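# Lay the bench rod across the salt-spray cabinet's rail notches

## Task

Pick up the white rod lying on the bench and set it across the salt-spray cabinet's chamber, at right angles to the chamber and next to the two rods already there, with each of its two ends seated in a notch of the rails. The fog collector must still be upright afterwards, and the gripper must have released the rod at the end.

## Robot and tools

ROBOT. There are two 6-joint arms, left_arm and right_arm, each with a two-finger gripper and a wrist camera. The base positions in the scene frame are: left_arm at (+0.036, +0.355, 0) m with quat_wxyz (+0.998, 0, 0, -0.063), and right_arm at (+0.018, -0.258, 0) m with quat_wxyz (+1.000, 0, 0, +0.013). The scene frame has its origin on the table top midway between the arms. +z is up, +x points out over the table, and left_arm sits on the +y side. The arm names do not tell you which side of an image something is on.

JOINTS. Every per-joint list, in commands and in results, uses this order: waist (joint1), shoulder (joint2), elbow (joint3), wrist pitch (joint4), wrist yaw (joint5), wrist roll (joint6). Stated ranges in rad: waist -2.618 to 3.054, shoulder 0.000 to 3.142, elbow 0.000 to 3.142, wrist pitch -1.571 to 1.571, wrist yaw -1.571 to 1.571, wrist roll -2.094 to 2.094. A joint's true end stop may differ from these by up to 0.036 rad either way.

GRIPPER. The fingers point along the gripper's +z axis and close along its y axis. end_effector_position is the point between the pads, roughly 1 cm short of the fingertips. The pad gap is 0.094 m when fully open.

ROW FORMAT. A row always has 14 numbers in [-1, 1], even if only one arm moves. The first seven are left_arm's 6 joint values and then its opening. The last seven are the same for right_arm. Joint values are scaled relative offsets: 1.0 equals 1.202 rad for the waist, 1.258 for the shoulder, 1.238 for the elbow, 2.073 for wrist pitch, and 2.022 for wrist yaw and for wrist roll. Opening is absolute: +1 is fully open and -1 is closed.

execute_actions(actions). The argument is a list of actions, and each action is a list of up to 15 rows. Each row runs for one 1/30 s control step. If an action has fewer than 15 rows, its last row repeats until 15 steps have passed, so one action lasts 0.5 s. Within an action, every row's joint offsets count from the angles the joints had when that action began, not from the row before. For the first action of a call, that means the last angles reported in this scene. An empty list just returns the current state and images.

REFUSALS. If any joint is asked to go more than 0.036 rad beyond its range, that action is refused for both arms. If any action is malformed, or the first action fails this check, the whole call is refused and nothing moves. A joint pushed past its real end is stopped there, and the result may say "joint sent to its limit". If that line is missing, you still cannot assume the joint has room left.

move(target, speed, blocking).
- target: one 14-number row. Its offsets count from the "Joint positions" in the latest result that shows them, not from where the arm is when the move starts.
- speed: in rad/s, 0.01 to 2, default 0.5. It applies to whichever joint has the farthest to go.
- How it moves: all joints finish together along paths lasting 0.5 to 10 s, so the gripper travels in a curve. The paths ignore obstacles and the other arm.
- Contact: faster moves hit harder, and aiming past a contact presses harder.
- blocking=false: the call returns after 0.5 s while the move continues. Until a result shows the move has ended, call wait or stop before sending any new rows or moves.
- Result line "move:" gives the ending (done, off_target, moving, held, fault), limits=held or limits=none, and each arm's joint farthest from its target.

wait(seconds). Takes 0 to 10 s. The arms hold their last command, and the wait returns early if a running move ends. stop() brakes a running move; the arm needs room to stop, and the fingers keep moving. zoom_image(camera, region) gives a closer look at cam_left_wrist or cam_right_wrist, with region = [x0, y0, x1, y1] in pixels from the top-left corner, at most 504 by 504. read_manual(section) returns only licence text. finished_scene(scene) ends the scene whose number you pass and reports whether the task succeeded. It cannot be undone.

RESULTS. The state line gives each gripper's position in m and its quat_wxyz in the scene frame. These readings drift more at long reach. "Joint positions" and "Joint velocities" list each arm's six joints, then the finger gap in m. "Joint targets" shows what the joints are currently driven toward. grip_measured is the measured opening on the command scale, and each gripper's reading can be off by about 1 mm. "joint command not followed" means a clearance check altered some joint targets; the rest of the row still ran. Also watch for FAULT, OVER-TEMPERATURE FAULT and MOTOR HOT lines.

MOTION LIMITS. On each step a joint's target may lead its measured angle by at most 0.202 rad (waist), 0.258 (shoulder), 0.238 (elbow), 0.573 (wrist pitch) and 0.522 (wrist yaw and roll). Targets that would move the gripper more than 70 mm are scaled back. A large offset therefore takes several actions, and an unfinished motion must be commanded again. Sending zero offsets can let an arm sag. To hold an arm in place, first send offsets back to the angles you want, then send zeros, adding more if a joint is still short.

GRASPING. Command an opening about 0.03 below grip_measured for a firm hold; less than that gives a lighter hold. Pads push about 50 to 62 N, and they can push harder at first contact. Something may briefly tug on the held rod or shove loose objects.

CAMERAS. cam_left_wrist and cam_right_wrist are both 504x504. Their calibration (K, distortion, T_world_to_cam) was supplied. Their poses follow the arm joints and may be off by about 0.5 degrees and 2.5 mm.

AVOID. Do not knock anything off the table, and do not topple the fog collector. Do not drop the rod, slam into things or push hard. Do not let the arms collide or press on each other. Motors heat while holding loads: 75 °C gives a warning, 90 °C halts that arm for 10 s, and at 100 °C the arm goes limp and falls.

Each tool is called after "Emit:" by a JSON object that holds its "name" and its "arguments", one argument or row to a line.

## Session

Emit:
{"name": "execute_actions", "arguments": {
  "actions": []
}}

Scene clock: 0.00 s.
left_arm: end_effector_position=(+0.1416, +0.0116, +0.3651) grip_measured=+1.000 end_effector_quat_wxyz=(+0.574, +0.571, +0.580, -0.092) | right_arm: end_effector_position=(+0.2333, -0.3523, +0.2580) grip_measured=+1.000 end_effector_quat_wxyz=(+0.484, +0.633, +0.588, -0.139)
Joint names: [waist, shoulder, elbow, wrist pitch, wrist yaw, wrist roll]
Joint positions: left_arm=[-1.419  1.133  1.268 -0.531 -0.57   0.397  0.094] | right_arm=[ 0.263  1.047  1.07  -1.29   1.028  1.763  0.094]
Joint velocities: left_arm=[ 0.012 -0.012 -0.027 -0.007 -0.022 -0.022  0.   ] | right_arm=[ 0.002 -0.007 -0.012  0.007 -0.066 -0.022  0.   ]
Motor temperatures (°C, as the motors report them): left_arm=[23 33 27 27 23 23] | right_arm=[23 30 24 26 21 23]
Joint targets: left_arm=[-1.419 1.126 1.274 -0.534 -0.571 0.389] | right_arm=[0.263 1.042 1.080 -1.295 1.048 1.760]
camera_calibration (this result's frames):
cam_left_wrist: T_world_to_cam=[[-0.642404, -0.215019, -0.735584, 0.369462], [0.221422, 0.866823, -0.446756, 0.170264], [0.733682, -0.449872, -0.50924, 0.20605], [0, 0, 0, 1]] pos_world=[0.048468, 0.024549, 0.452766]
cam_right_wrist: T_world_to_cam=[[-0.885618, -0.178263, -0.428838, 0.258475], [-0.0682783, 0.963341, -0.259445, 0.46181], [0.459367, -0.200489, -0.865324, 0.151974], [0, 0, 0, 1]] pos_world=[0.19063, -0.368335, 0.362165]

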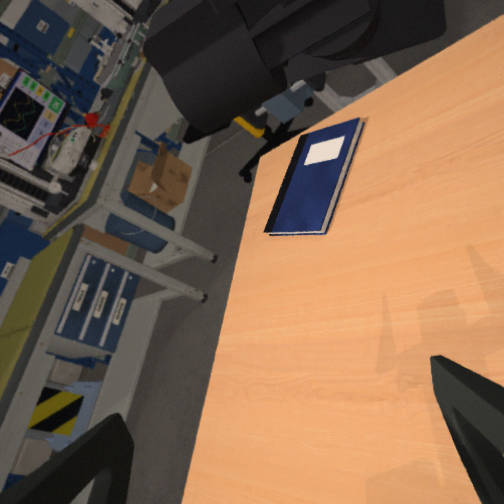

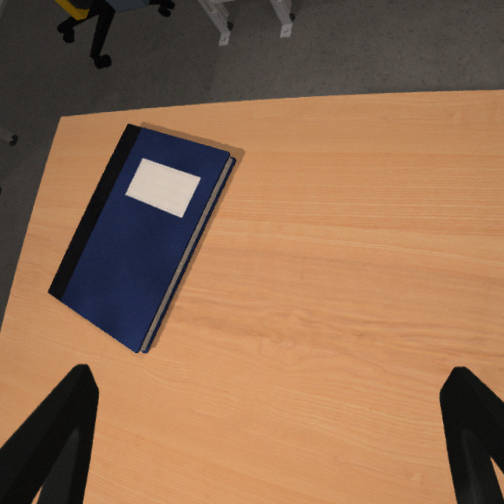

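Emit:
{"name": "move", "arguments": {
  "target": [0.973,0.053,0.187,-0.082,0.282,-0.196,1,-0.219,0.122,0.347,0.285,-0.508,-0.872,1],
  "speed": 1.2
}}

Scene clock: 22.93 s.
left_arm: end_effector_position=(+0.3769, +0.2209, +0.3972) grip_measured=+1.000 end_effector_quat_wxyz=(+0.549, +0.159, +0.815, -0.099) | right_arm: end_effector_position=(+0.3835, -0.2454, +0.3837) grip_measured=+1.000 end_effector_quat_wxyz=(+0.535, -0.011, +0.844, +0.008)
Joint names: [waist, shoulder, elbow, wrist pitch, wrist yaw, wrist roll]
Joint positions: left_arm=[-0.257  1.181  1.476 -0.683 -0.011  0.01   0.094] | right_arm=[ 0.011  1.194  1.475 -0.722  0.009  0.005  0.094]
Joint velocities: left_arm=[-0.002 -0.017 -0.002  0.037 -0.007  0.051  0.   ] | right_arm=[ 0.007 -0.007  0.017  0.022  0.051 -0.007  0.   ]
Motor temperatures (°C, as the motors report them): left_arm=[23 33 30 31 23 23] | right_arm=[23 30 25 26 21 23]
Joint targets: left_arm=[-0.250 1.200 1.499 -0.701 0.001 0.001] | right_arm=[-0.000 1.201 1.500 -0.700 0.001 -0.000]
move: off_target (left_arm, right_arm); limits=none; left_arm: farthest joint: the elbow, 0.024 radians from its target (0.232 radians at the start); right_arm: farthest joint: the elbow, 0.024 radians from its target (0.429 radians at the start)
camera_calibration (this result's frames):
cam_left_wrist: T_world_to_cam=[[-0.404154, -0.877448, -0.258349, 0.456172], [-0.572094, 0.462867, -0.677098, 0.430875], [0.7137, -0.125852, -0.689053, 0.151284], [0, 0, 0, 1]] pos_world=[0.322894, 0.219869, 0.513839]
cam_right_wrist: T_world_to_cam=[[0.040865, -0.998877, 0.0239549, -0.265965], [-0.909277, -0.0471162, -0.413517, 0.535363], [0.414181, -0.00488324, -0.910181, 0.295773], [0, 0, 0, 1]] pos_world=[0.375159, -0.238998, 0.49696]

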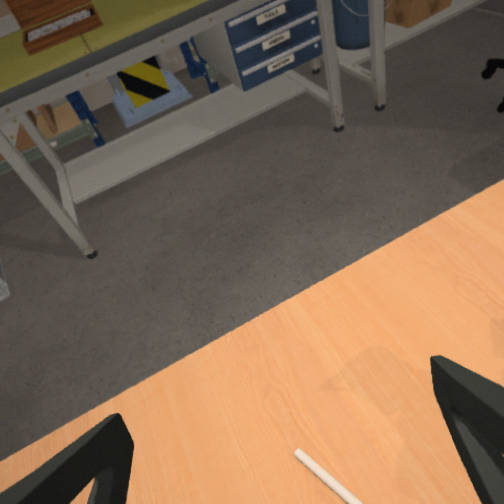

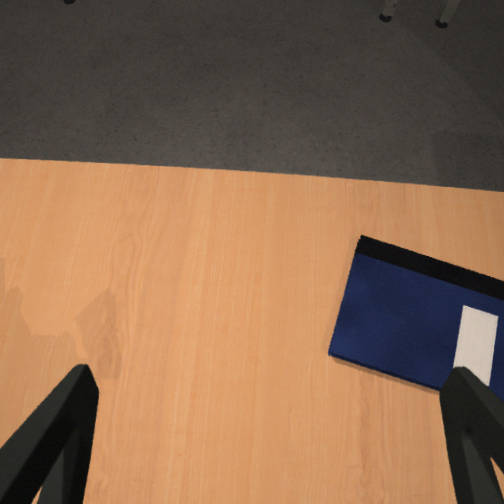

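Emit:
{"name": "move", "arguments": {
  "target": [-0.425,0.095,0.1,-0.25,0,0,1,-0.1,0,0.02,0,0,0,1],
  "speed": 1.0
}}

Scene clock: 41.43 s.
left_arm: end_effector_position=(+0.2391, +0.1099, +0.3050) grip_measured=+1.000 end_effector_quat_wxyz=(+0.301, +0.408, +0.851, -0.135) | right_arm: end_effector_position=(+0.3827, -0.2859, +0.3837) grip_measured=+1.000 end_effector_quat_wxyz=(+0.535, +0.035, +0.844, -0.022)
Joint names: [waist, shoulder, elbow, wrist pitch, wrist yaw, wrist roll]
Joint positions: left_arm=[-0.762  1.287  1.575 -1.186 -0.012  0.01   0.094] | right_arm=[-0.1    1.194  1.475 -0.722  0.009  0.004  0.094]
Joint velocities: left_arm=[ 0.002 -0.012 -0.002 -0.051  0.125 -0.051  0.   ] | right_arm=[-0.002 -0.007 -0.022  0.066  0.037  0.037  0.   ]
Motor temperatures (°C, as the motors report them): left_arm=[23 32 31 32 23 23] | right_arm=[23 30 26 28 21 23]
Joint targets: left_arm=[-0.767 1.301 1.600 -1.201 -0.011 0.010] | right_arm=[-0.110 1.194 1.500 -0.722 0.009 0.005]
move: off_target (left_arm, right_arm); limits=none; left_arm: farthest joint: the elbow, 0.024 radians from its target (0.124 radians at the start); right_arm: farthest joint: the elbow, 0.025 radians from its target (0.025 radians at the start)
camera_calibration (this result's frames):
cam_left_wrist: T_world_to_cam=[[-0.853365, -0.480029, -0.203324, 0.326196], [-0.429283, 0.86835, -0.248364, 0.131516], [0.295778, -0.124661, -0.947088, 0.350686], [0, 0, 0, 1]] pos_world=[0.231096, 0.0860989, 0.431117]
cam_right_wrist: T_world_to_cam=[[-0.0693373, -0.997289, 0.0246447, -0.264008], [-0.908961, 0.052978, -0.413501, 0.56122], [0.411074, -0.0510721, -0.91017, 0.283885], [0, 0, 0, 1]] pos_world=[0.375124, -0.278526, 0.496956]

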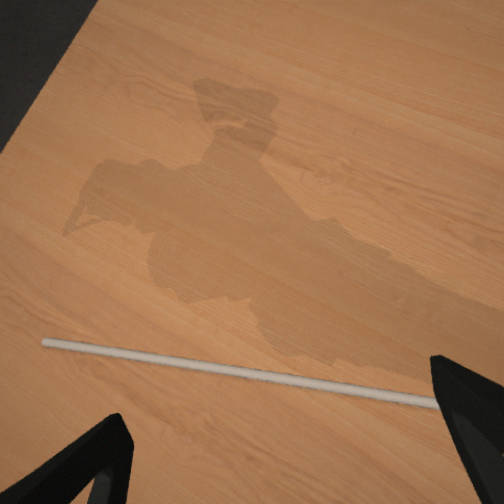

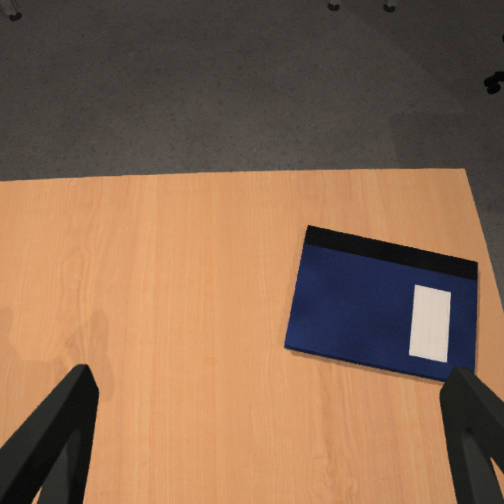

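Emit:
{"name": "move", "arguments": {
  "target": [1.0,-0.069,-0.045,0.234,0,0,1,0,0,0.02,0,0,0,1],
  "speed": 1.5
}}

Scene clock: 58.70 s.
left_arm: end_effector_position=(+0.3921, +0.4728, +0.4001) grip_measured=+1.000 end_effector_quat_wxyz=(+0.543, -0.129, +0.825, +0.094) | right_arm: end_effector_position=(+0.3827, -0.2859, +0.3837) grip_measured=+1.000 end_effector_quat_wxyz=(+0.535, +0.035, +0.844, -0.022)
Joint names: [waist, shoulder, elbow, wrist pitch, wrist yaw, wrist roll]
Joint positions: left_arm=[ 0.434  1.228  1.533 -0.709 -0.016  0.01   0.094] | right_arm=[-0.1    1.194  1.475 -0.722  0.009  0.004  0.094]
Joint velocities: left_arm=[ 0.007  0.007 -0.007 -0.037  0.007 -0.022  0.   ] | right_arm=[-0.012  0.002  0.002 -0.037 -0.007 -0.007  0.   ]
Motor temperatures (°C, as the motors report them): left_arm=[23 32 31 31 23 23] | right_arm=[23 30 26 28 21 23]
Joint targets: left_arm=[0.440 1.200 1.520 -0.701 -0.012 0.010] | right_arm=[-0.100 1.194 1.500 -0.722 0.009 0.004]
move: off_target (left_arm, right_arm); limits=none; left_arm: farthest joint: the shoulder, 0.028 radians from its target (0.086 radians at the start); right_arm: farthest joint: the elbow, 0.025 radians from its target (0.025 radians at the start)
camera_calibration (this result's frames):
cam_left_wrist: T_world_to_cam=[[0.248315, -0.933385, -0.259098, 0.455026], [-0.746358, -0.013851, -0.6654, 0.613989], [0.617486, 0.358608, -0.700079, -0.0127816], [0, 0, 0, 1]] pos_world=[0.353159, 0.437803, 0.517497]
cam_right_wrist: T_world_to_cam=[[-0.0693373, -0.997289, 0.0246447, -0.264008], [-0.908961, 0.052978, -0.413501, 0.56122], [0.411074, -0.0510721, -0.91017, 0.283885], [0, 0, 0, 1]] pos_world=[0.375124, -0.278526, 0.496956]

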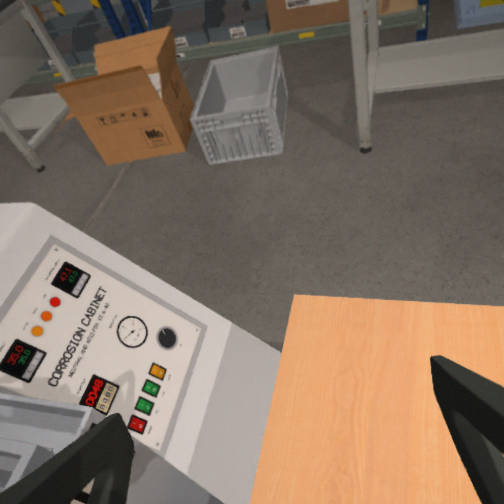

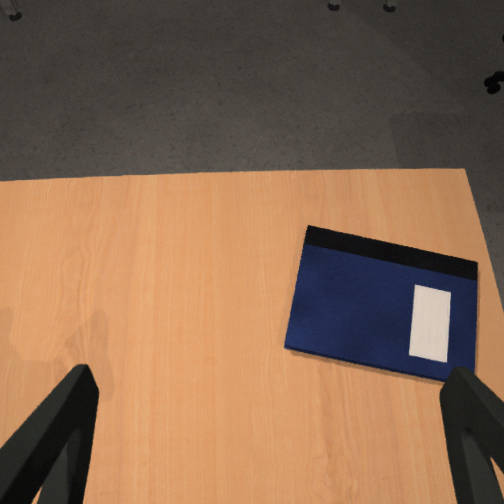

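Emit:
{"name": "move", "arguments": {
  "target": [0.64,0.26,0.385,-0.25,0.005,0,1,0,0,0.02,0,0,0,1],
  "speed": 1.2
}}

Scene clock: 67.23 s.
left_arm: end_effector_position=(+0.2162, +0.6968, +0.3692) grip_measured=+1.000 end_effector_quat_wxyz=(+0.332, -0.470, +0.792, +0.206) | right_arm: end_effector_position=(+0.3827, -0.2859, +0.3837) grip_measured=+1.000 end_effector_quat_wxyz=(+0.535, +0.035, +0.844, -0.022)
Joint names: [waist, shoulder, elbow, wrist pitch, wrist yaw, wrist roll]
Joint positions: left_arm=[ 1.203  1.542  1.986 -1.212 -0.01   0.01   0.094] | right_arm=[-0.1    1.194  1.475 -0.722  0.009  0.004  0.094]
Joint velocities: left_arm=[-0.007 -0.002 -0.002 -0.037  0.022  0.022  0.   ] | right_arm=[-0.017  0.002  0.007 -0.022  0.022  0.037  0.   ]
Motor temperatures (°C, as the motors report them): left_arm=[23 33 31 32 23 23] | right_arm=[23 30 26 28 21 23]
Joint targets: left_arm=[1.203 1.555 2.009 -1.227 -0.005 0.010] | right_arm=[-0.100 1.194 1.500 -0.722 0.009 0.004]
move: off_target (left_arm, right_arm); limits=none; left_arm: farthest joint: the elbow, 0.024 radians from its target (0.477 radians at the start); right_arm: farthest joint: the elbow, 0.025 radians from its target (0.025 radians at the start)
camera_calibration (this result's frames):
cam_left_wrist: T_world_to_cam=[[0.783292, -0.580643, -0.222053, 0.324652], [-0.618773, -0.693877, -0.368314, 0.801776], [0.0597811, 0.425898, -0.902794, 0.1424], [0, 0, 0, 1]] pos_world=[0.233307, 0.684193, 0.495952]
cam_right_wrist: T_world_to_cam=[[-0.0693373, -0.997289, 0.0246447, -0.264008], [-0.908961, 0.052978, -0.413501, 0.56122], [0.411074, -0.0510721, -0.91017, 0.283885], [0, 0, 0, 1]] pos_world=[0.375124, -0.278526, 0.496956]

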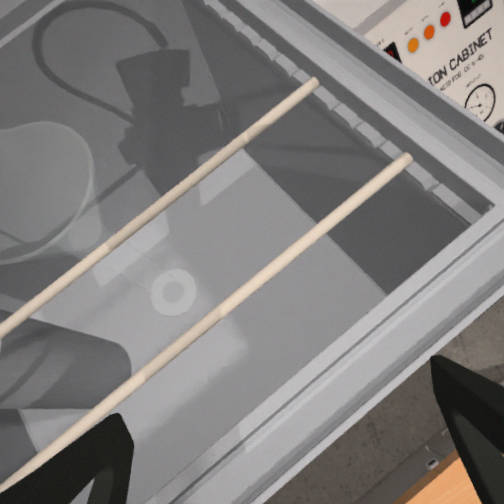

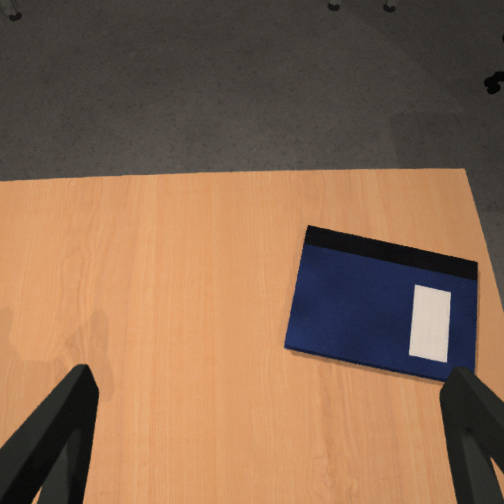

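Emit:
{"name": "zoom_image", "arguments": {
  "camera": "cam_left_wrist",
  "region": [200, 0, 504, 240]
}}

Region (200, 0, 504, 240) of cam_left_wrist's 504x504 image, scaled by 1.658, with more detail than that image has; it fills the top 398 rows of this view, and the rest is white.

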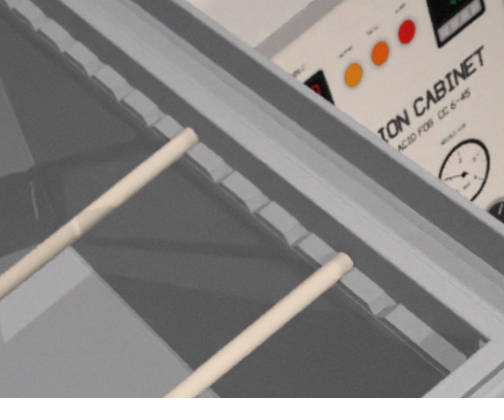

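Emit:
{"name": "zoom_image", "arguments": {
  "camera": "cam_left_wrist",
  "region": [290, 60, 504, 240]
}}

Region (290, 60, 504, 240) of cam_left_wrist's 504x504 image, scaled by 2.355, with more detail than that image has; it fills the top 424 rows of this view, and the rest is white.

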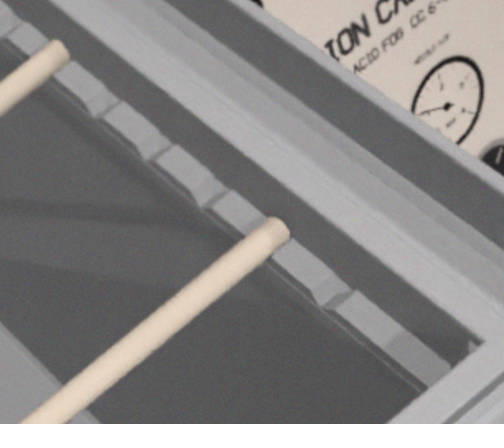

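Emit:
{"name": "move", "arguments": {
  "target": [0.40,0.01,0.02,-0.007,0,0,1,0,0,0.02,0,0,0,1],
  "speed": 1.0
}}

Scene clock: 97.53 s.
left_arm: end_effector_position=(+0.0377, +0.7416, +0.3691) grip_measured=+1.000 end_effector_quat_wxyz=(-0.273, +0.645, -0.657, -0.280) | right_arm: end_effector_position=(+0.3827, -0.2859, +0.3837) grip_measured=+1.000 end_effector_quat_wxyz=(+0.535, +0.035, +0.844, -0.022)
Joint names: [waist, shoulder, elbow, wrist pitch, wrist yaw, wrist roll]
Joint positions: left_arm=[ 1.682  1.542  1.986 -1.212 -0.013  0.01   0.094] | right_arm=[-0.1    1.194  1.475 -0.722  0.009  0.004  0.094]
Joint velocities: left_arm=[-0.022  0.012  0.002 -0.051 -0.051 -0.037  0.   ] | right_arm=[ 0.002  0.007 -0.017  0.022 -0.022 -0.022  0.   ]
Motor temperatures (°C, as the motors report them): left_arm=[23 33 31 32 23 23] | right_arm=[23 30 27 28 21 23]
Joint targets: left_arm=[1.683 1.554 2.010 -1.226 -0.011 0.010] | right_arm=[-0.100 1.194 1.500 -0.722 0.009 0.004]
move: off_target (left_arm, right_arm); limits=none; left_arm: farthest joint: the elbow, 0.025 radians from its target (0.025 radians at the start); right_arm: farthest joint: the elbow, 0.025 radians from its target (0.025 radians at the start)
camera_calibration (this result's frames):
cam_left_wrist: T_world_to_cam=[[0.962726, -0.152282, -0.223535, 0.166526], [-0.227972, -0.901599, -0.367625, 0.861414], [-0.145556, 0.404882, -0.902709, 0.157252], [0, 0, 0, 1]] pos_world=[0.0589488, 0.73834, 0.495855]
cam_right_wrist: T_world_to_cam=[[-0.0693373, -0.997289, 0.0246447, -0.264008], [-0.908961, 0.052978, -0.413501, 0.56122], [0.411074, -0.0510721, -0.91017, 0.283885], [0, 0, 0, 1]] pos_world=[0.375124, -0.278526, 0.496956]

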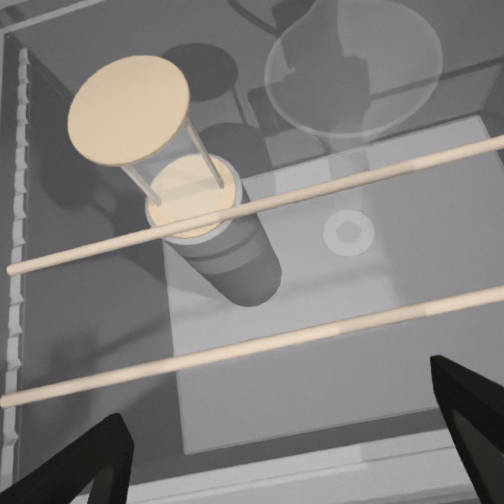

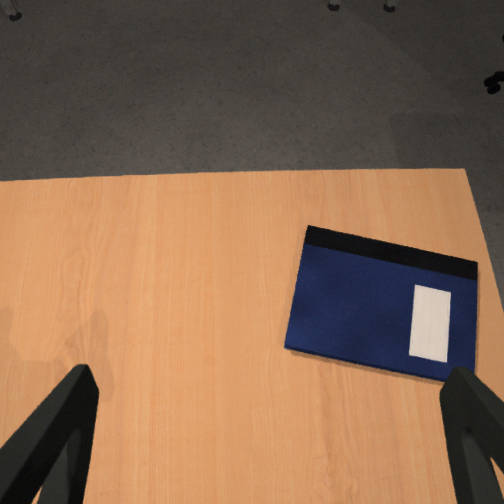

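Emit:
{"name": "zoom_image", "arguments": {
  "camera": "cam_left_wrist",
  "region": [0, 240, 150, 480]
}}

Region (0, 240, 150, 480) of cam_left_wrist's 504x504 image, scaled by 2.100, with more detail than that image has; it fills the left 315 columns of this view, and the rest is white.

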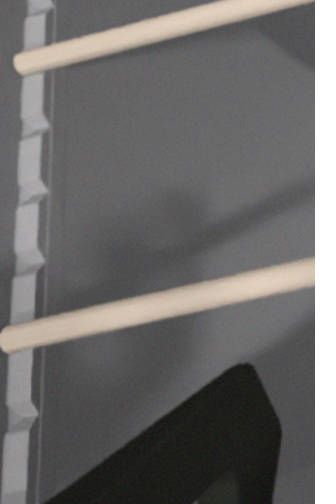

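Emit:
{"name": "execute_actions", "arguments": {
  "actions": []
}}

Scene clock: 146.00 s.
left_arm: end_effector_position=(+0.0377, +0.7416, +0.3691) grip_measured=+1.000 end_effector_quat_wxyz=(-0.273, +0.645, -0.657, -0.280) | right_arm: end_effector_position=(+0.3827, -0.2859, +0.3837) grip_measured=+1.000 end_effector_quat_wxyz=(+0.535, +0.035, +0.844, -0.022)
Joint names: [waist, shoulder, elbow, wrist pitch, wrist yaw, wrist roll]
Joint positions: left_arm=[ 1.682  1.542  1.986 -1.212 -0.013  0.01   0.094] | right_arm=[-0.1    1.194  1.475 -0.722  0.009  0.004  0.094]
Joint velocities: left_arm=[-0.007 -0.002  0.002  0.022 -0.022 -0.007  0.   ] | right_arm=[-0.002  0.012  0.007  0.007 -0.007  0.022  0.   ]
Motor temperatures (°C, as the motors report them): left_arm=[23 32 32 32 23 23] | right_arm=[23 29 27 29 21 23]
Joint targets: left_arm=[1.683 1.554 2.010 -1.226 -0.011 0.010] | right_arm=[-0.100 1.194 1.500 -0.722 0.009 0.004]
camera_calibration (this result's frames):
cam_left_wrist: T_world_to_cam=[[0.962726, -0.152282, -0.223535, 0.166526], [-0.227972, -0.901599, -0.367625, 0.861414], [-0.145556, 0.404882, -0.902709, 0.157252], [0, 0, 0, 1]] pos_world=[0.0589488, 0.73834, 0.495855]
cam_right_wrist: T_world_to_cam=[[-0.0693373, -0.997289, 0.0246447, -0.264008], [-0.908961, 0.052978, -0.413501, 0.56122], [0.411074, -0.0510721, -0.91017, 0.283885], [0, 0, 0, 1]] pos_world=[0.375124, -0.278526, 0.496956]

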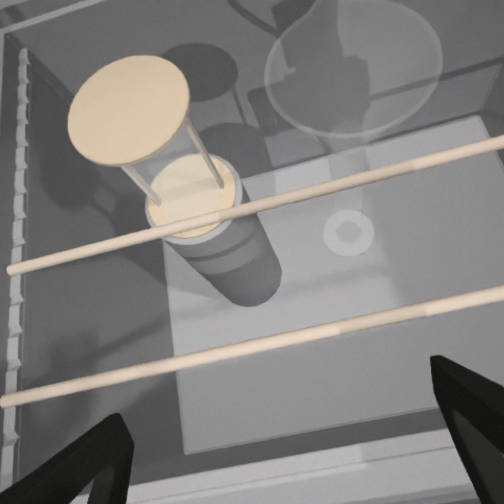

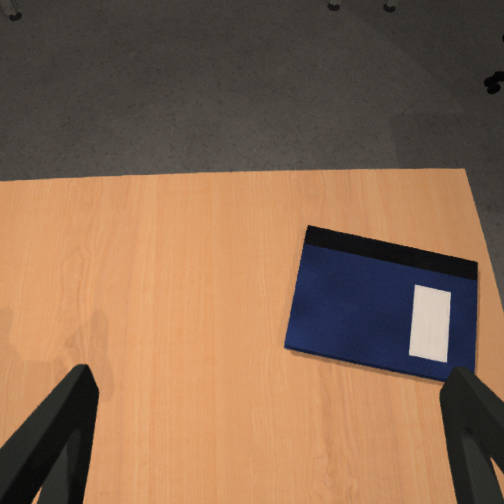

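Emit:
{"name": "move", "arguments": {
  "target": [-0.998,0.01,0.0,0,0.006,0.47,1, 0,0,0.02,0,0,0,1],
  "speed": 1.0
}}

Emit:
{"name": "move", "arguments": {
  "target": [-0.998,0.08,-0.25,0,0,0.47,1, 0,0,0.02,0,0,0,1],
  "speed": 1.0
}}

Scene clock: 176.10 s.
left_arm: end_effector_position=(+0.3967, +0.4926, +0.3691) grip_measured=+1.000 end_effector_quat_wxyz=(+0.307, +0.272, +0.880, +0.242) | right_arm: end_effector_position=(+0.3827, -0.2859, +0.3837) grip_measured=+1.000 end_effector_quat_wxyz=(+0.535, +0.035, +0.844, -0.022)
Joint names: [waist, shoulder, elbow, wrist pitch, wrist yaw, wrist roll]
Joint positions: left_arm=[ 0.484  1.542  1.986 -1.212 -0.006  0.961  0.094] | right_arm=[-0.1    1.194  1.475 -0.722  0.009  0.004  0.094]
Joint velocities: left_arm=[-0.007 -0.007  0.002  0.007  0.037 -0.007  0.   ] | right_arm=[-0.007 -0.007 -0.017  0.022  0.007  0.022  0.   ]
Motor temperatures (°C, as the motors report them): left_arm=[23 32 32 32 23 23] | right_arm=[23 29 27 29 21 23]
Joint targets: left_arm=[0.483 1.554 1.986 -1.212 -0.001 0.960] | right_arm=[-0.100 1.194 1.500 -0.722 0.009 0.004]
move: off_target (right_arm); limits=none; left_arm: farthest joint: the shoulder, 0.013 radians from its target (0.013 radians at the start); right_arm: farthest joint: the elbow, 0.025 radians from its target (0.025 radians at the start)
camera_calibration (this result's frames):
cam_left_wrist: T_world_to_cam=[[-0.454438, -0.545791, -0.703987, 0.716357], [-0.787941, 0.614925, 0.0318903, 0.0464905], [0.415494, 0.569193, -0.709496, -0.0645163], [0, 0, 0, 1]] pos_world=[0.388978, 0.399115, 0.45705]
cam_right_wrist: T_world_to_cam=[[-0.0693373, -0.997289, 0.0246447, -0.264008], [-0.908961, 0.052978, -0.413501, 0.56122], [0.411074, -0.0510721, -0.91017, 0.283885], [0, 0, 0, 1]] pos_world=[0.375124, -0.278526, 0.496956]

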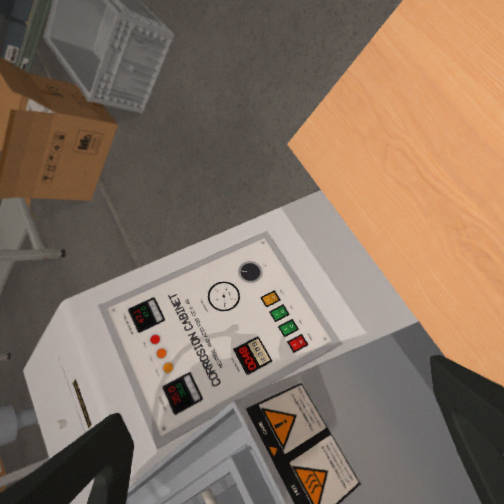

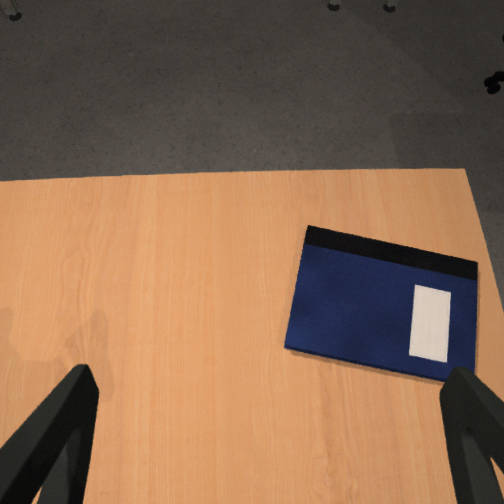

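Scene clock: 178.20 s.
left_arm: end_effector_position=(+0.2894, +0.0740, +0.2297) grip_measured=+1.000 end_effector_quat_wxyz=(+0.178, +0.959, +0.190, +0.112) | right_arm: end_effector_position=(+0.3827, -0.2859, +0.3837) grip_measured=+1.000 end_effector_quat_wxyz=(+0.535, +0.035, +0.844, -0.022)
Joint names: [waist, shoulder, elbow, wrist pitch, wrist yaw, wrist roll]
Joint positions: left_arm=[-0.72   1.629  1.687 -1.204 -0.013  1.907  0.094] | right_arm=[-0.1    1.194  1.475 -0.722  0.009  0.004  0.094]
Joint velocities: left_arm=[ 0.007  0.007 -0.002 -0.007  0.095 -0.037  0.   ] | right_arm=[-0.012 -0.007  0.007 -0.022 -0.007 -0.022  0.   ]
Motor temperatures (°C, as the motors report them): left_arm=[23 32 32 32 23 23] | right_arm=[23 29 27 29 21 23]
Joint targets: left_arm=[-0.716 1.643 1.676 -1.212 -0.006 1.911] | right_arm=[-0.100 1.194 1.500 -0.722 0.009 0.004]
move: off_target (right_arm); limits=none; left_arm: farthest joint: the shoulder, 0.013 radians from its target (0.101 radians at the start); right_arm: farthest joint: the elbow, 0.025 radians from its target (0.025 radians at the start)
camera_calibration (this result's frames):
cam_left_wrist: T_world_to_cam=[[-0.079326, 0.923386, -0.375586, 0.048315], [0.765577, 0.297738, 0.570302, -0.326012], [0.638435, -0.2423, -0.730542, 0.119809], [0, 0, 0, 1]] pos_world=[0.17693, 0.0814825, 0.291597]
cam_right_wrist: T_world_to_cam=[[-0.0693373, -0.997289, 0.0246447, -0.264008], [-0.908961, 0.052978, -0.413501, 0.56122], [0.411074, -0.0510721, -0.91017, 0.283885], [0, 0, 0, 1]] pos_world=[0.375124, -0.278526, 0.496956]

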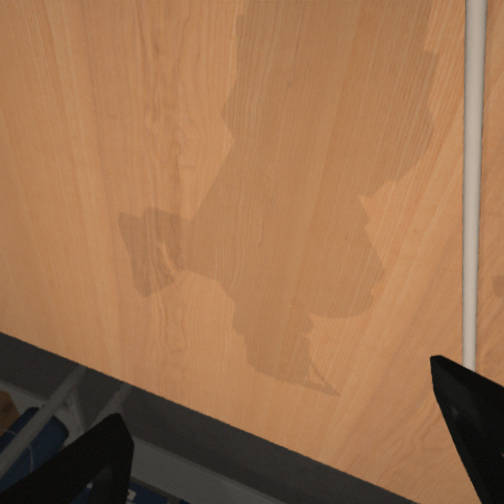

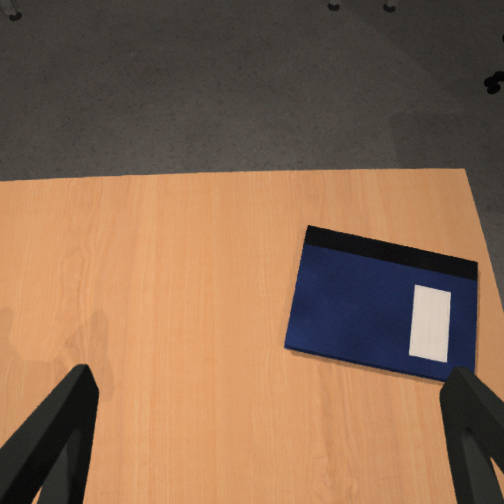

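Emit:
{"name": "move", "arguments": {
  "target": [-0.025,0.112,-0.305,0.039,0.012,-0.003,1, 0,0,0.02,0,0,0,1],
  "speed": 0.6
}}

Scene clock: 187.27 s.
left_arm: end_effector_position=(+0.2426, +0.1147, +0.0783) grip_measured=+1.000 end_effector_quat_wxyz=(-0.001, +0.983, +0.182, +0.004) | right_arm: end_effector_position=(+0.3827, -0.2859, +0.3837) grip_measured=+1.000 end_effector_quat_wxyz=(+0.535, +0.035, +0.844, -0.022)
Joint names: [waist, shoulder, elbow, wrist pitch, wrist yaw, wrist roll]
Joint positions: left_arm=[-0.741  1.761  1.316 -1.124 -0.007  1.908  0.094] | right_arm=[-0.1    1.194  1.475 -0.722  0.009  0.004  0.094]
Joint velocities: left_arm=[ 0.002  0.017 -0.017  0.022  0.007  0.022  0.   ] | right_arm=[ 0.002 -0.002 -0.007  0.007 -0.022 -0.022  0.   ]
Motor temperatures (°C, as the motors report them): left_arm=[23 33 31 31 23 23] | right_arm=[23 29 27 29 21 23]
Joint targets: left_arm=[-0.749 1.770 1.309 -1.123 0.011 1.901] | right_arm=[-0.100 1.194 1.500 -0.722 0.009 0.004]
move: off_target (right_arm); limits=none; left_arm: farthest joint: the wrist yaw, 0.019 radians from its target (0.024 radians at the start); right_arm: farthest joint: the elbow, 0.025 radians from its target (0.025 radians at the start)
camera_calibration (this result's frames):
cam_left_wrist: T_world_to_cam=[[-0.116375, 0.992342, -0.0414144, -0.0749622], [0.908637, 0.12321, 0.398997, -0.217279], [0.401044, 0.00880265, -0.916016, 0.0921917], [0, 0, 0, 1]] pos_world=[0.151731, 0.100348, 0.168038]
cam_right_wrist: T_world_to_cam=[[-0.0693373, -0.997289, 0.0246447, -0.264008], [-0.908961, 0.052978, -0.413501, 0.56122], [0.411074, -0.0510721, -0.91017, 0.283885], [0, 0, 0, 1]] pos_world=[0.375124, -0.278526, 0.496956]

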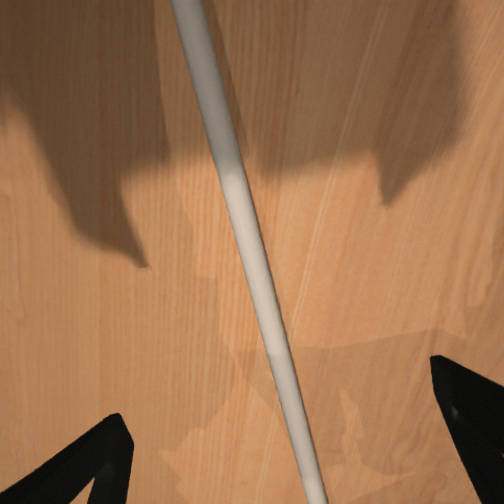

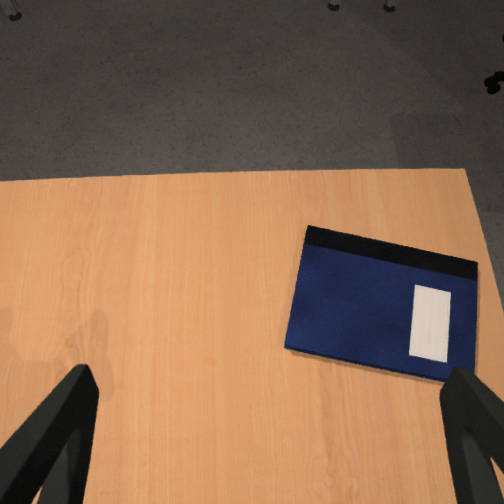

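Emit:
{"name": "zoom_image", "arguments": {
  "camera": "cam_left_wrist",
  "region": [200, 220, 340, 360]
}}

Region (200, 220, 340, 360) of cam_left_wrist's 504x504 image, scaled by 3.600, with more detail than that image has.

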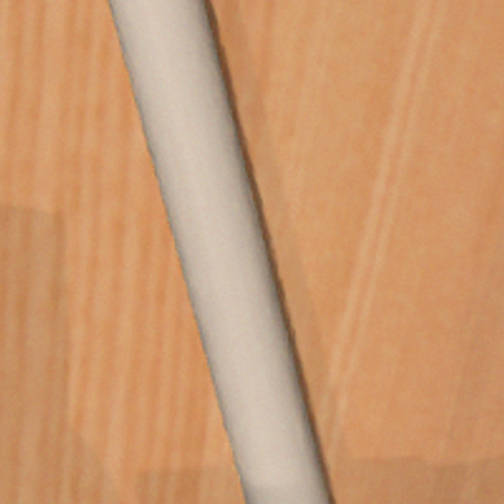

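Emit:
{"name": "move", "arguments": {
  "target": [-0.018,0.067,-0.119,0.104,0.012,0,1, 0,0,0.02,0,0,0,1],
  "speed": 0.3
}}

Scene clock: 231.00 s.
left_arm: end_effector_position=(+0.2421, +0.1072, +0.0259) grip_measured=+1.000 end_effector_quat_wxyz=(+0.006, +0.984, +0.176, +0.005) | right_arm: end_effector_position=(+0.3827, -0.2859, +0.3837) grip_measured=+1.000 end_effector_quat_wxyz=(+0.535, +0.035, +0.844, -0.022)
Joint names: [waist, shoulder, elbow, wrist pitch, wrist yaw, wrist roll]
Joint positions: left_arm=[-0.755  1.828  1.182 -0.909 -0.002  1.908  0.094] | right_arm=[-0.1    1.194  1.475 -0.722  0.009  0.004  0.094]
Joint velocities: left_arm=[ 0.002 -0.017  0.002  0.022 -0.037 -0.022  0.   ] | right_arm=[-0.002  0.012 -0.002 -0.022 -0.051 -0.007  0.   ]
Motor temperatures (°C, as the motors report them): left_arm=[23 34 30 28 23 23] | right_arm=[23 28 27 29 21 23]
Joint targets: left_arm=[-0.763 1.845 1.169 -0.908 0.017 1.908] | right_arm=[-0.100 1.194 1.500 -0.722 0.009 0.004]
move: off_target (right_arm); limits=none; left_arm: farthest joint: the wrist yaw, 0.019 radians from its target (0.025 radians at the start); right_arm: farthest joint: the elbow, 0.025 radians from its target (0.025 radians at the start)
camera_calibration (this result's frames):
cam_left_wrist: T_world_to_cam=[[-0.102855, 0.993148, -0.0554712, -0.0727897], [0.908449, 0.116505, 0.40143, -0.194248], [0.405143, -0.00910368, -0.914208, 0.0453891], [0, 0, 0, 1]] pos_world=[0.150589, 0.095335, 0.115434]
cam_right_wrist: T_world_to_cam=[[-0.0693373, -0.997289, 0.0246447, -0.264008], [-0.908961, 0.052978, -0.413501, 0.56122], [0.411074, -0.0510721, -0.91017, 0.283885], [0, 0, 0, 1]] pos_world=[0.375124, -0.278526, 0.496956]

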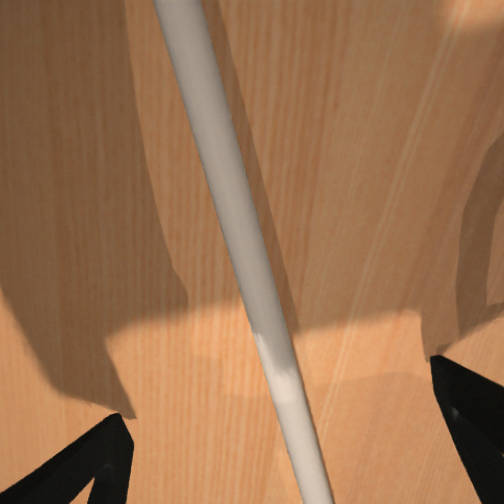

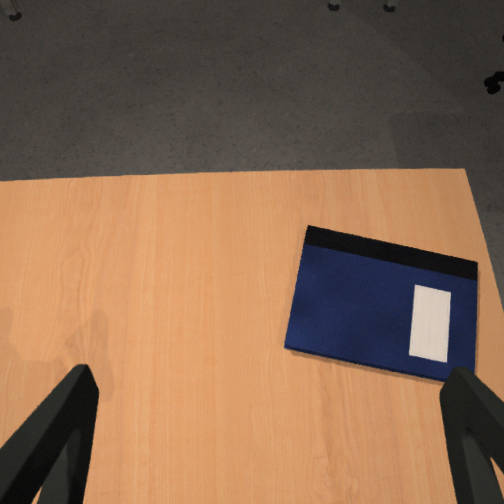

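Emit:
{"name": "move", "arguments": {
  "target": [-0.007,0.028,-0.030,0.014,0.009,0,1, 0,0,0.02,0,0,0,1],
  "speed": 0.1
}}

Scene clock: 250.80 s.
left_arm: end_effector_position=(+0.2419, +0.1073, +0.0193) grip_measured=+1.000 end_effector_quat_wxyz=(+0.008, +0.984, +0.176, +0.005) | right_arm: end_effector_position=(+0.3827, -0.2859, +0.3837) grip_measured=+1.000 end_effector_quat_wxyz=(+0.535, +0.035, +0.844, -0.022)
Joint names: [waist, shoulder, elbow, wrist pitch, wrist yaw, wrist roll]
Joint positions: left_arm=[-0.755  1.835  1.163 -0.88  -0.002  1.908  0.094] | right_arm=[-0.1    1.194  1.475 -0.722  0.009  0.004  0.094]
Joint velocities: left_arm=[-0.007 -0.017 -0.002 -0.022  0.051 -0.051  0.   ] | right_arm=[-0.017 -0.002 -0.002 -0.037  0.007  0.007  0.   ]
Motor temperatures (°C, as the motors report them): left_arm=[23 34 29 28 23 23] | right_arm=[23 28 27 29 21 23]
Joint targets: left_arm=[-0.763 1.863 1.145 -0.880 0.016 1.908] | right_arm=[-0.100 1.194 1.500 -0.722 0.009 0.004]
move: off_target (left_arm, right_arm); limits=none; left_arm: farthest joint: the shoulder, 0.028 radians from its target (0.035 radians at the start); right_arm: farthest joint: the elbow, 0.025 radians from its target (0.025 radians at the start)
camera_calibration (this result's frames):
cam_left_wrist: T_world_to_cam=[[-0.102769, 0.993019, -0.0579013, -0.0732331], [0.907885, 0.117424, 0.402439, -0.191456], [0.406428, -0.0112095, -0.913614, 0.0393785], [0, 0, 0, 1]] pos_world=[0.150289, 0.0956447, 0.108786]
cam_right_wrist: T_world_to_cam=[[-0.0693373, -0.997289, 0.0246447, -0.264008], [-0.908961, 0.052978, -0.413501, 0.56122], [0.411074, -0.0510721, -0.91017, 0.283885], [0, 0, 0, 1]] pos_world=[0.375124, -0.278526, 0.496956]

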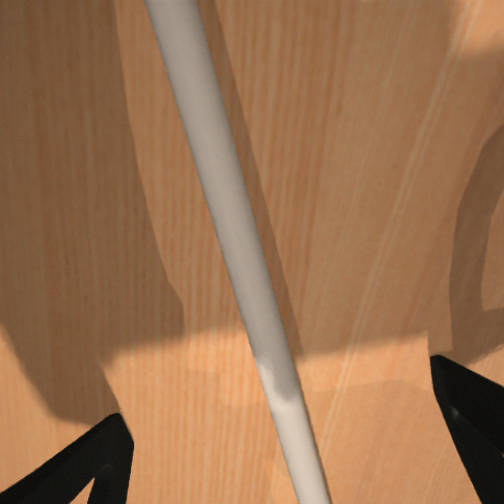

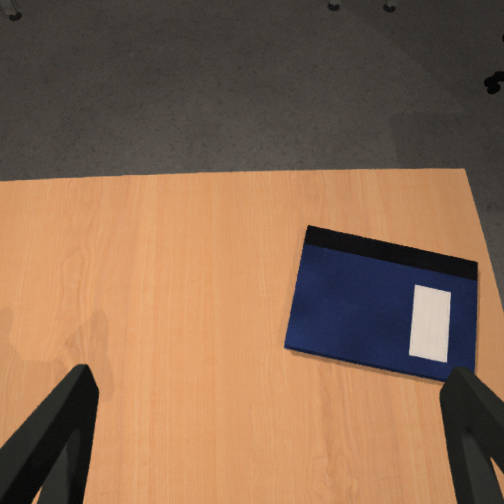

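Emit:
{"name": "zoom_image", "arguments": {
  "camera": "cam_left_wrist",
  "region": [60, 300, 480, 504]
}}

Region (60, 300, 480, 504) of cam_left_wrist's 504x504 image, scaled by 1.200, with more detail than that image has; it fills the top 245 rows of this view, and the rest is white.

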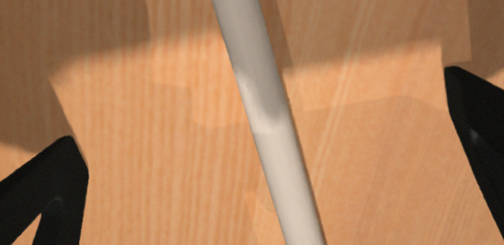

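Emit:
{"name": "execute_actions", "arguments": {
  "actions": [
    [[-0.007,0.01,-0.01,0,0.009,0,0.8,0,0,0.02,0,0,0,1],[-0.007,0.01,-0.01,0,0.009,0,0.7,0,0,0.02,0,0,0,1],[-0.007,0.01,-0.01,0,0.009,0,0.6,0,0,0.02,0,0,0,1],[-0.007,0.01,-0.01,0,0.009,0,0.5,0,0,0.02,0,0,0,1],[-0.007,0.01,-0.01,0,0.009,0,0.4,0,0,0.02,0,0,0,1],[-0.007,0.01,-0.01,0,0.009,0,0.3,0,0,0.02,0,0,0,1],[-0.007,0.01,-0.01,0,0.009,0,0.2,0,0,0.02,0,0,0,1],[-0.007,0.01,-0.01,0,0.009,0,0.1,0,0,0.02,0,0,0,1],[-0.007,0.01,-0.01,0,0.009,0,0.0,0,0,0.02,0,0,0,1],[-0.007,0.01,-0.01,0,0.009,0,-0.1,0,0,0.02,0,0,0,1],[-0.007,0.01,-0.01,0,0.009,0,-0.2,0,0,0.02,0,0,0,1],[-0.007,0.01,-0.01,0,0.009,0,-0.3,0,0,0.02,0,0,0,1],[-0.007,0.01,-0.01,0,0.009,0,-0.4,0,0,0.02,0,0,0,1],[-0.007,0.01,-0.01,0,0.009,0,-0.5,0,0,0.02,0,0,0,1],[-0.007,0.01,-0.01,0,0.009,0,-0.6,0,0,0.02,0,0,0,1]],
    [[0,0.005,-0.005,0,0,0,-0.62,0,0,0.02,0,0,0,1],[0,0.005,-0.005,0,0,0,-0.64,0,0,0.02,0,0,0,1],[0,0.005,-0.005,0,0,0,-0.66,0,0,0.02,0,0,0,1],[0,0.005,-0.005,0,0,0,-0.68,0,0,0.02,0,0,0,1],[0,0.005,-0.005,0,0,0,-0.70,0,0,0.02,0,0,0,1],[0,0.005,-0.005,0,0,0,-0.72,0,0,0.02,0,0,0,1],[0,0.005,-0.005,0,0,0,-0.735,0,0,0.02,0,0,0,1],[0,0.005,-0.005,0,0,0,-0.75,0,0,0.02,0,0,0,1],[0,0.005,-0.005,0,0,0,-0.76,0,0,0.02,0,0,0,1],[0,0.005,-0.005,0,0,0,-0.77,0,0,0.02,0,0,0,1],[0,0.005,-0.005,0,0,0,-0.78,0,0,0.02,0,0,0,1],[0,0.005,-0.005,0,0,0,-0.79,0,0,0.02,0,0,0,1],[0,0.005,-0.005,0,0,0,-0.80,0,0,0.02,0,0,0,1],[0,0.005,-0.005,0,0,0,-0.81,0,0,0.02,0,0,0,1],[0,0.005,-0.005,0,0,0,-0.82,0,0,0.02,0,0,0,1]]
  ]
}}

Scene clock: 284.07 s.
left_arm: end_effector_position=(+0.2423, +0.1068, +0.0193) grip_measured=-0.808 end_effector_quat_wxyz=(+0.009, +0.984, +0.176, +0.006) | right_arm: end_effector_position=(+0.3827, -0.2859, +0.3837) grip_measured=+1.000 end_effector_quat_wxyz=(+0.535, +0.035, +0.844, -0.022)
Joint names: [waist, shoulder, elbow, wrist pitch, wrist yaw, wrist roll]
Joint positions: left_arm=[-0.755  1.835  1.163 -0.877 -0.002  1.908  0.009] | right_arm=[-0.1    1.194  1.475 -0.722  0.009  0.004  0.094]
Joint velocities: left_arm=[ 0.012  0.022 -0.012  0.051  0.022 -0.081 -0.006] | right_arm=[ 0.012  0.007 -0.007  0.037 -0.007  0.037  0.   ]
Motor temperatures (°C, as the motors report them): left_arm=[23 33 29 27 23 23] | right_arm=[23 28 27 29 21 23]
Joint targets: left_arm=[-0.755 1.842 1.156 -0.879 -0.001 1.908] | right_arm=[-0.100 1.194 1.500 -0.722 0.009 0.004]
camera_calibration (this result's frames):
cam_left_wrist: T_world_to_cam=[[-0.102668, 0.992897, -0.0601199, -0.0726493], [0.907199, 0.118253, 0.40374, -0.191733], [0.407982, -0.0130893, -0.912896, 0.0390229], [0, 0, 0, 1]] pos_world=[0.15056, 0.0953171, 0.108666]
cam_right_wrist: T_world_to_cam=[[-0.0693373, -0.997289, 0.0246447, -0.264008], [-0.908961, 0.052978, -0.413501, 0.56122], [0.411074, -0.0510721, -0.91017, 0.283885], [0, 0, 0, 1]] pos_world=[0.375124, -0.278526, 0.496956]

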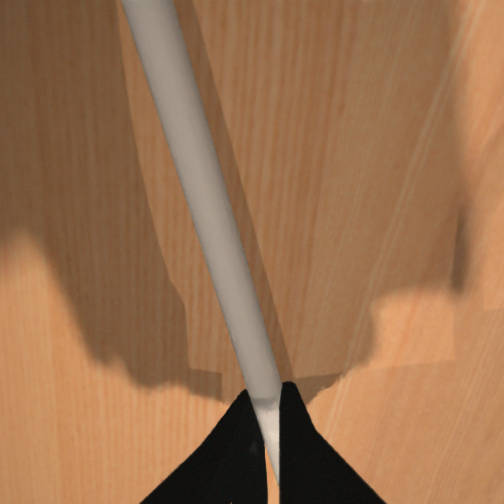

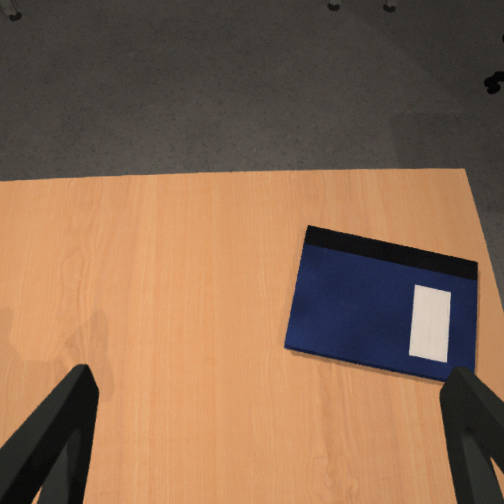

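Emit:
{"name": "execute_actions", "arguments": {
  "actions": [
    [[0,0.005,-0.005,0,0,0,-0.825,0,0,0.02,0,0,0,1],[0,0.005,-0.005,0,0,0,-0.83,0,0,0.02,0,0,0,1],[0,0.005,-0.005,0,0,0,-0.835,0,0,0.02,0,0,0,1],[0,0.005,-0.005,0,0,0,-0.84,0,0,0.02,0,0,0,1],[0,0.005,-0.005,0,0,0,-0.845,0,0,0.02,0,0,0,1],[0,0.005,-0.005,0,0,0,-0.85,0,0,0.02,0,0,0,1],[0,0.005,-0.005,0,0,0,-0.855,0,0,0.02,0,0,0,1],[0,0.005,-0.005,0,0,0,-0.86,0,0,0.02,0,0,0,1],[0,0.005,-0.005,0,0,0,-0.865,0,0,0.02,0,0,0,1]]
  ]
}}

Scene clock: 290.70 s.
left_arm: end_effector_position=(+0.2424, +0.1068, +0.0194) grip_measured=-0.831 end_effector_quat_wxyz=(+0.009, +0.984, +0.176, +0.006) | right_arm: end_effector_position=(+0.3827, -0.2859, +0.3837) grip_measured=+1.000 end_effector_quat_wxyz=(+0.535, +0.035, +0.844, -0.022)
Joint names: [waist, shoulder, elbow, wrist pitch, wrist yaw, wrist roll]
Joint positions: left_arm=[-0.755  1.835  1.163 -0.877 -0.002  1.908  0.008] | right_arm=[-0.1    1.194  1.475 -0.722  0.009  0.004  0.094]
Joint velocities: left_arm=[-0.002 -0.007 -0.012  0.037 -0.007 -0.081  0.   ] | right_arm=[ 0.007  0.012 -0.007 -0.007 -0.037  0.022  0.   ]
Motor temperatures (°C, as the motors report them): left_arm=[23 33 29 27 23 23] | right_arm=[23 28 27 29 21 23]
Joint targets: left_arm=[-0.755 1.842 1.156 -0.877 -0.002 1.908] | right_arm=[-0.100 1.194 1.500 -0.722 0.009 0.004]
camera_calibration (this result's frames):
cam_left_wrist: T_world_to_cam=[[-0.102654, 0.992879, -0.0604368, -0.0725659], [0.907101, 0.118372, 0.403926, -0.191772], [0.408204, -0.0133577, -0.912793, 0.0389719], [0, 0, 0, 1]] pos_world=[0.150599, 0.0952702, 0.108649]
cam_right_wrist: T_world_to_cam=[[-0.0693373, -0.997289, 0.0246447, -0.264008], [-0.908961, 0.052978, -0.413501, 0.56122], [0.411074, -0.0510721, -0.91017, 0.283885], [0, 0, 0, 1]] pos_world=[0.375124, -0.278526, 0.496956]

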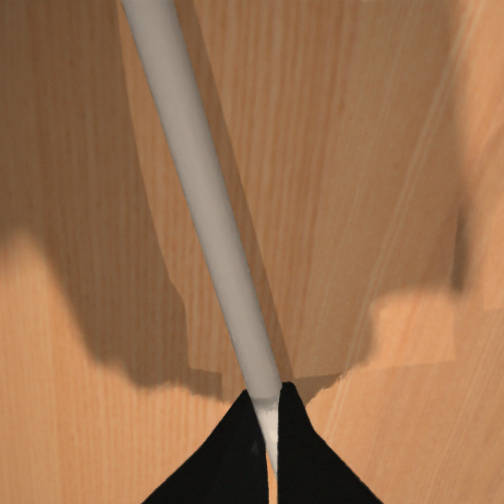

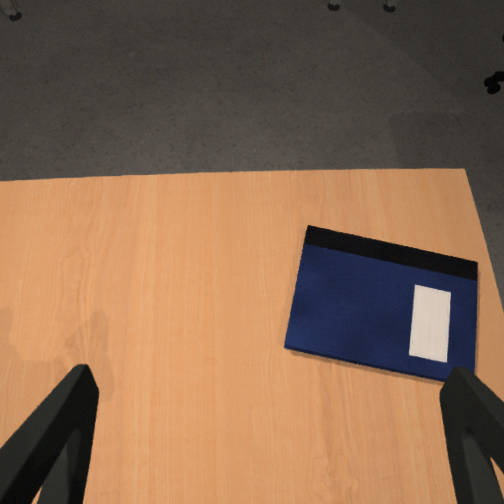

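Emit:
{"name": "zoom_image", "arguments": {
  "camera": "cam_left_wrist",
  "region": [200, 350, 340, 490]
}}

Region (200, 350, 340, 490) of cam_left_wrist's 504x504 image, scaled by 3.600, with more detail than that image has.

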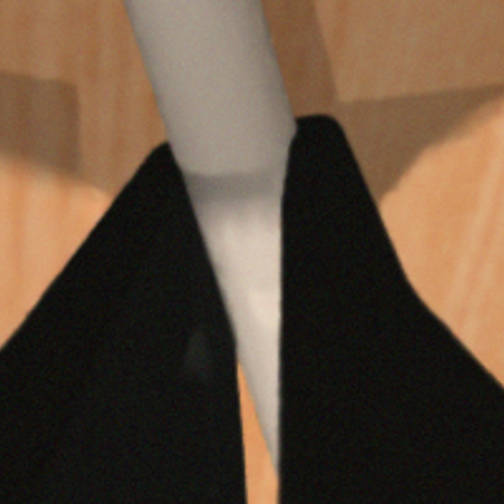

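Emit:
{"name": "move", "arguments": {
  "target": [0,-0.058,0.075,-0.061,0,0,-0.865, 0,0,0.02,0,0,0,1],
  "speed": 0.12
}}

Scene clock: 305.90 s.
left_arm: end_effector_position=(+0.2441, +0.1047, +0.0493) grip_measured=-0.831 end_effector_quat_wxyz=(+0.015, +0.984, +0.176, +0.010) | right_arm: end_effector_position=(+0.3827, -0.2859, +0.3837) grip_measured=+1.000 end_effector_quat_wxyz=(+0.535, +0.035, +0.844, -0.022)
Joint names: [waist, shoulder, elbow, wrist pitch, wrist yaw, wrist roll]
Joint positions: left_arm=[-0.755  1.79   1.233 -0.977 -0.002  1.908  0.008] | right_arm=[-0.1    1.194  1.475 -0.722  0.009  0.004  0.094]
Joint velocities: left_arm=[-0.007  0.002  0.017 -0.007  0.037  0.037 -0.   ] | right_arm=[ 0.002  0.002 -0.007 -0.051 -0.037 -0.066  0.   ]
Motor temperatures (°C, as the motors report them): left_arm=[23 34 29 27 23 23] | right_arm=[23 28 27 29 21 23]
Joint targets: left_arm=[-0.755 1.762 1.255 -1.003 -0.002 1.908] | right_arm=[-0.100 1.194 1.500 -0.722 0.009 0.004]
move: off_target (left_arm, right_arm); limits=none; left_arm: farthest joint: the shoulder, 0.028 radians from its target (0.073 radians at the start); right_arm: farthest joint: the elbow, 0.025 radians from its target (0.025 radians at the start)
camera_calibration (this result's frames):
cam_left_wrist: T_world_to_cam=[[-0.10204, 0.992137, -0.0724723, -0.0679912], [0.903338, 0.122925, 0.410938, -0.205097], [0.416615, -0.0235349, -0.908778, 0.0644175], [0, 0, 0, 1]] pos_world=[0.151496, 0.0941841, 0.137896]
cam_right_wrist: T_world_to_cam=[[-0.0693373, -0.997289, 0.0246447, -0.264008], [-0.908961, 0.052978, -0.413501, 0.56122], [0.411074, -0.0510721, -0.91017, 0.283885], [0, 0, 0, 1]] pos_world=[0.375124, -0.278526, 0.496956]

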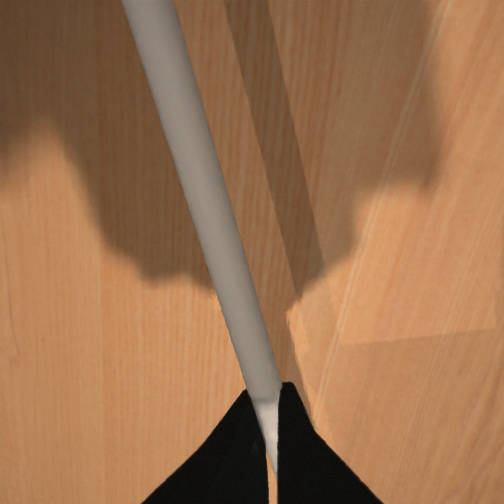

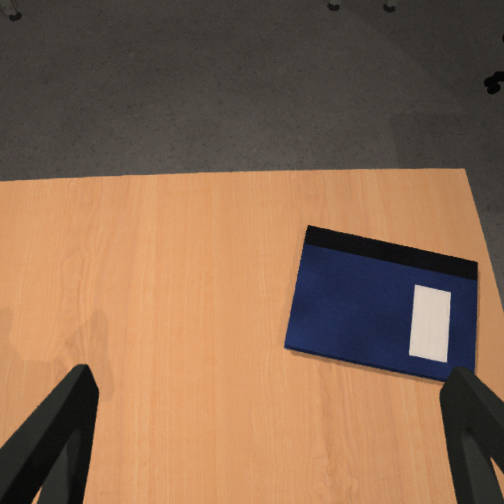

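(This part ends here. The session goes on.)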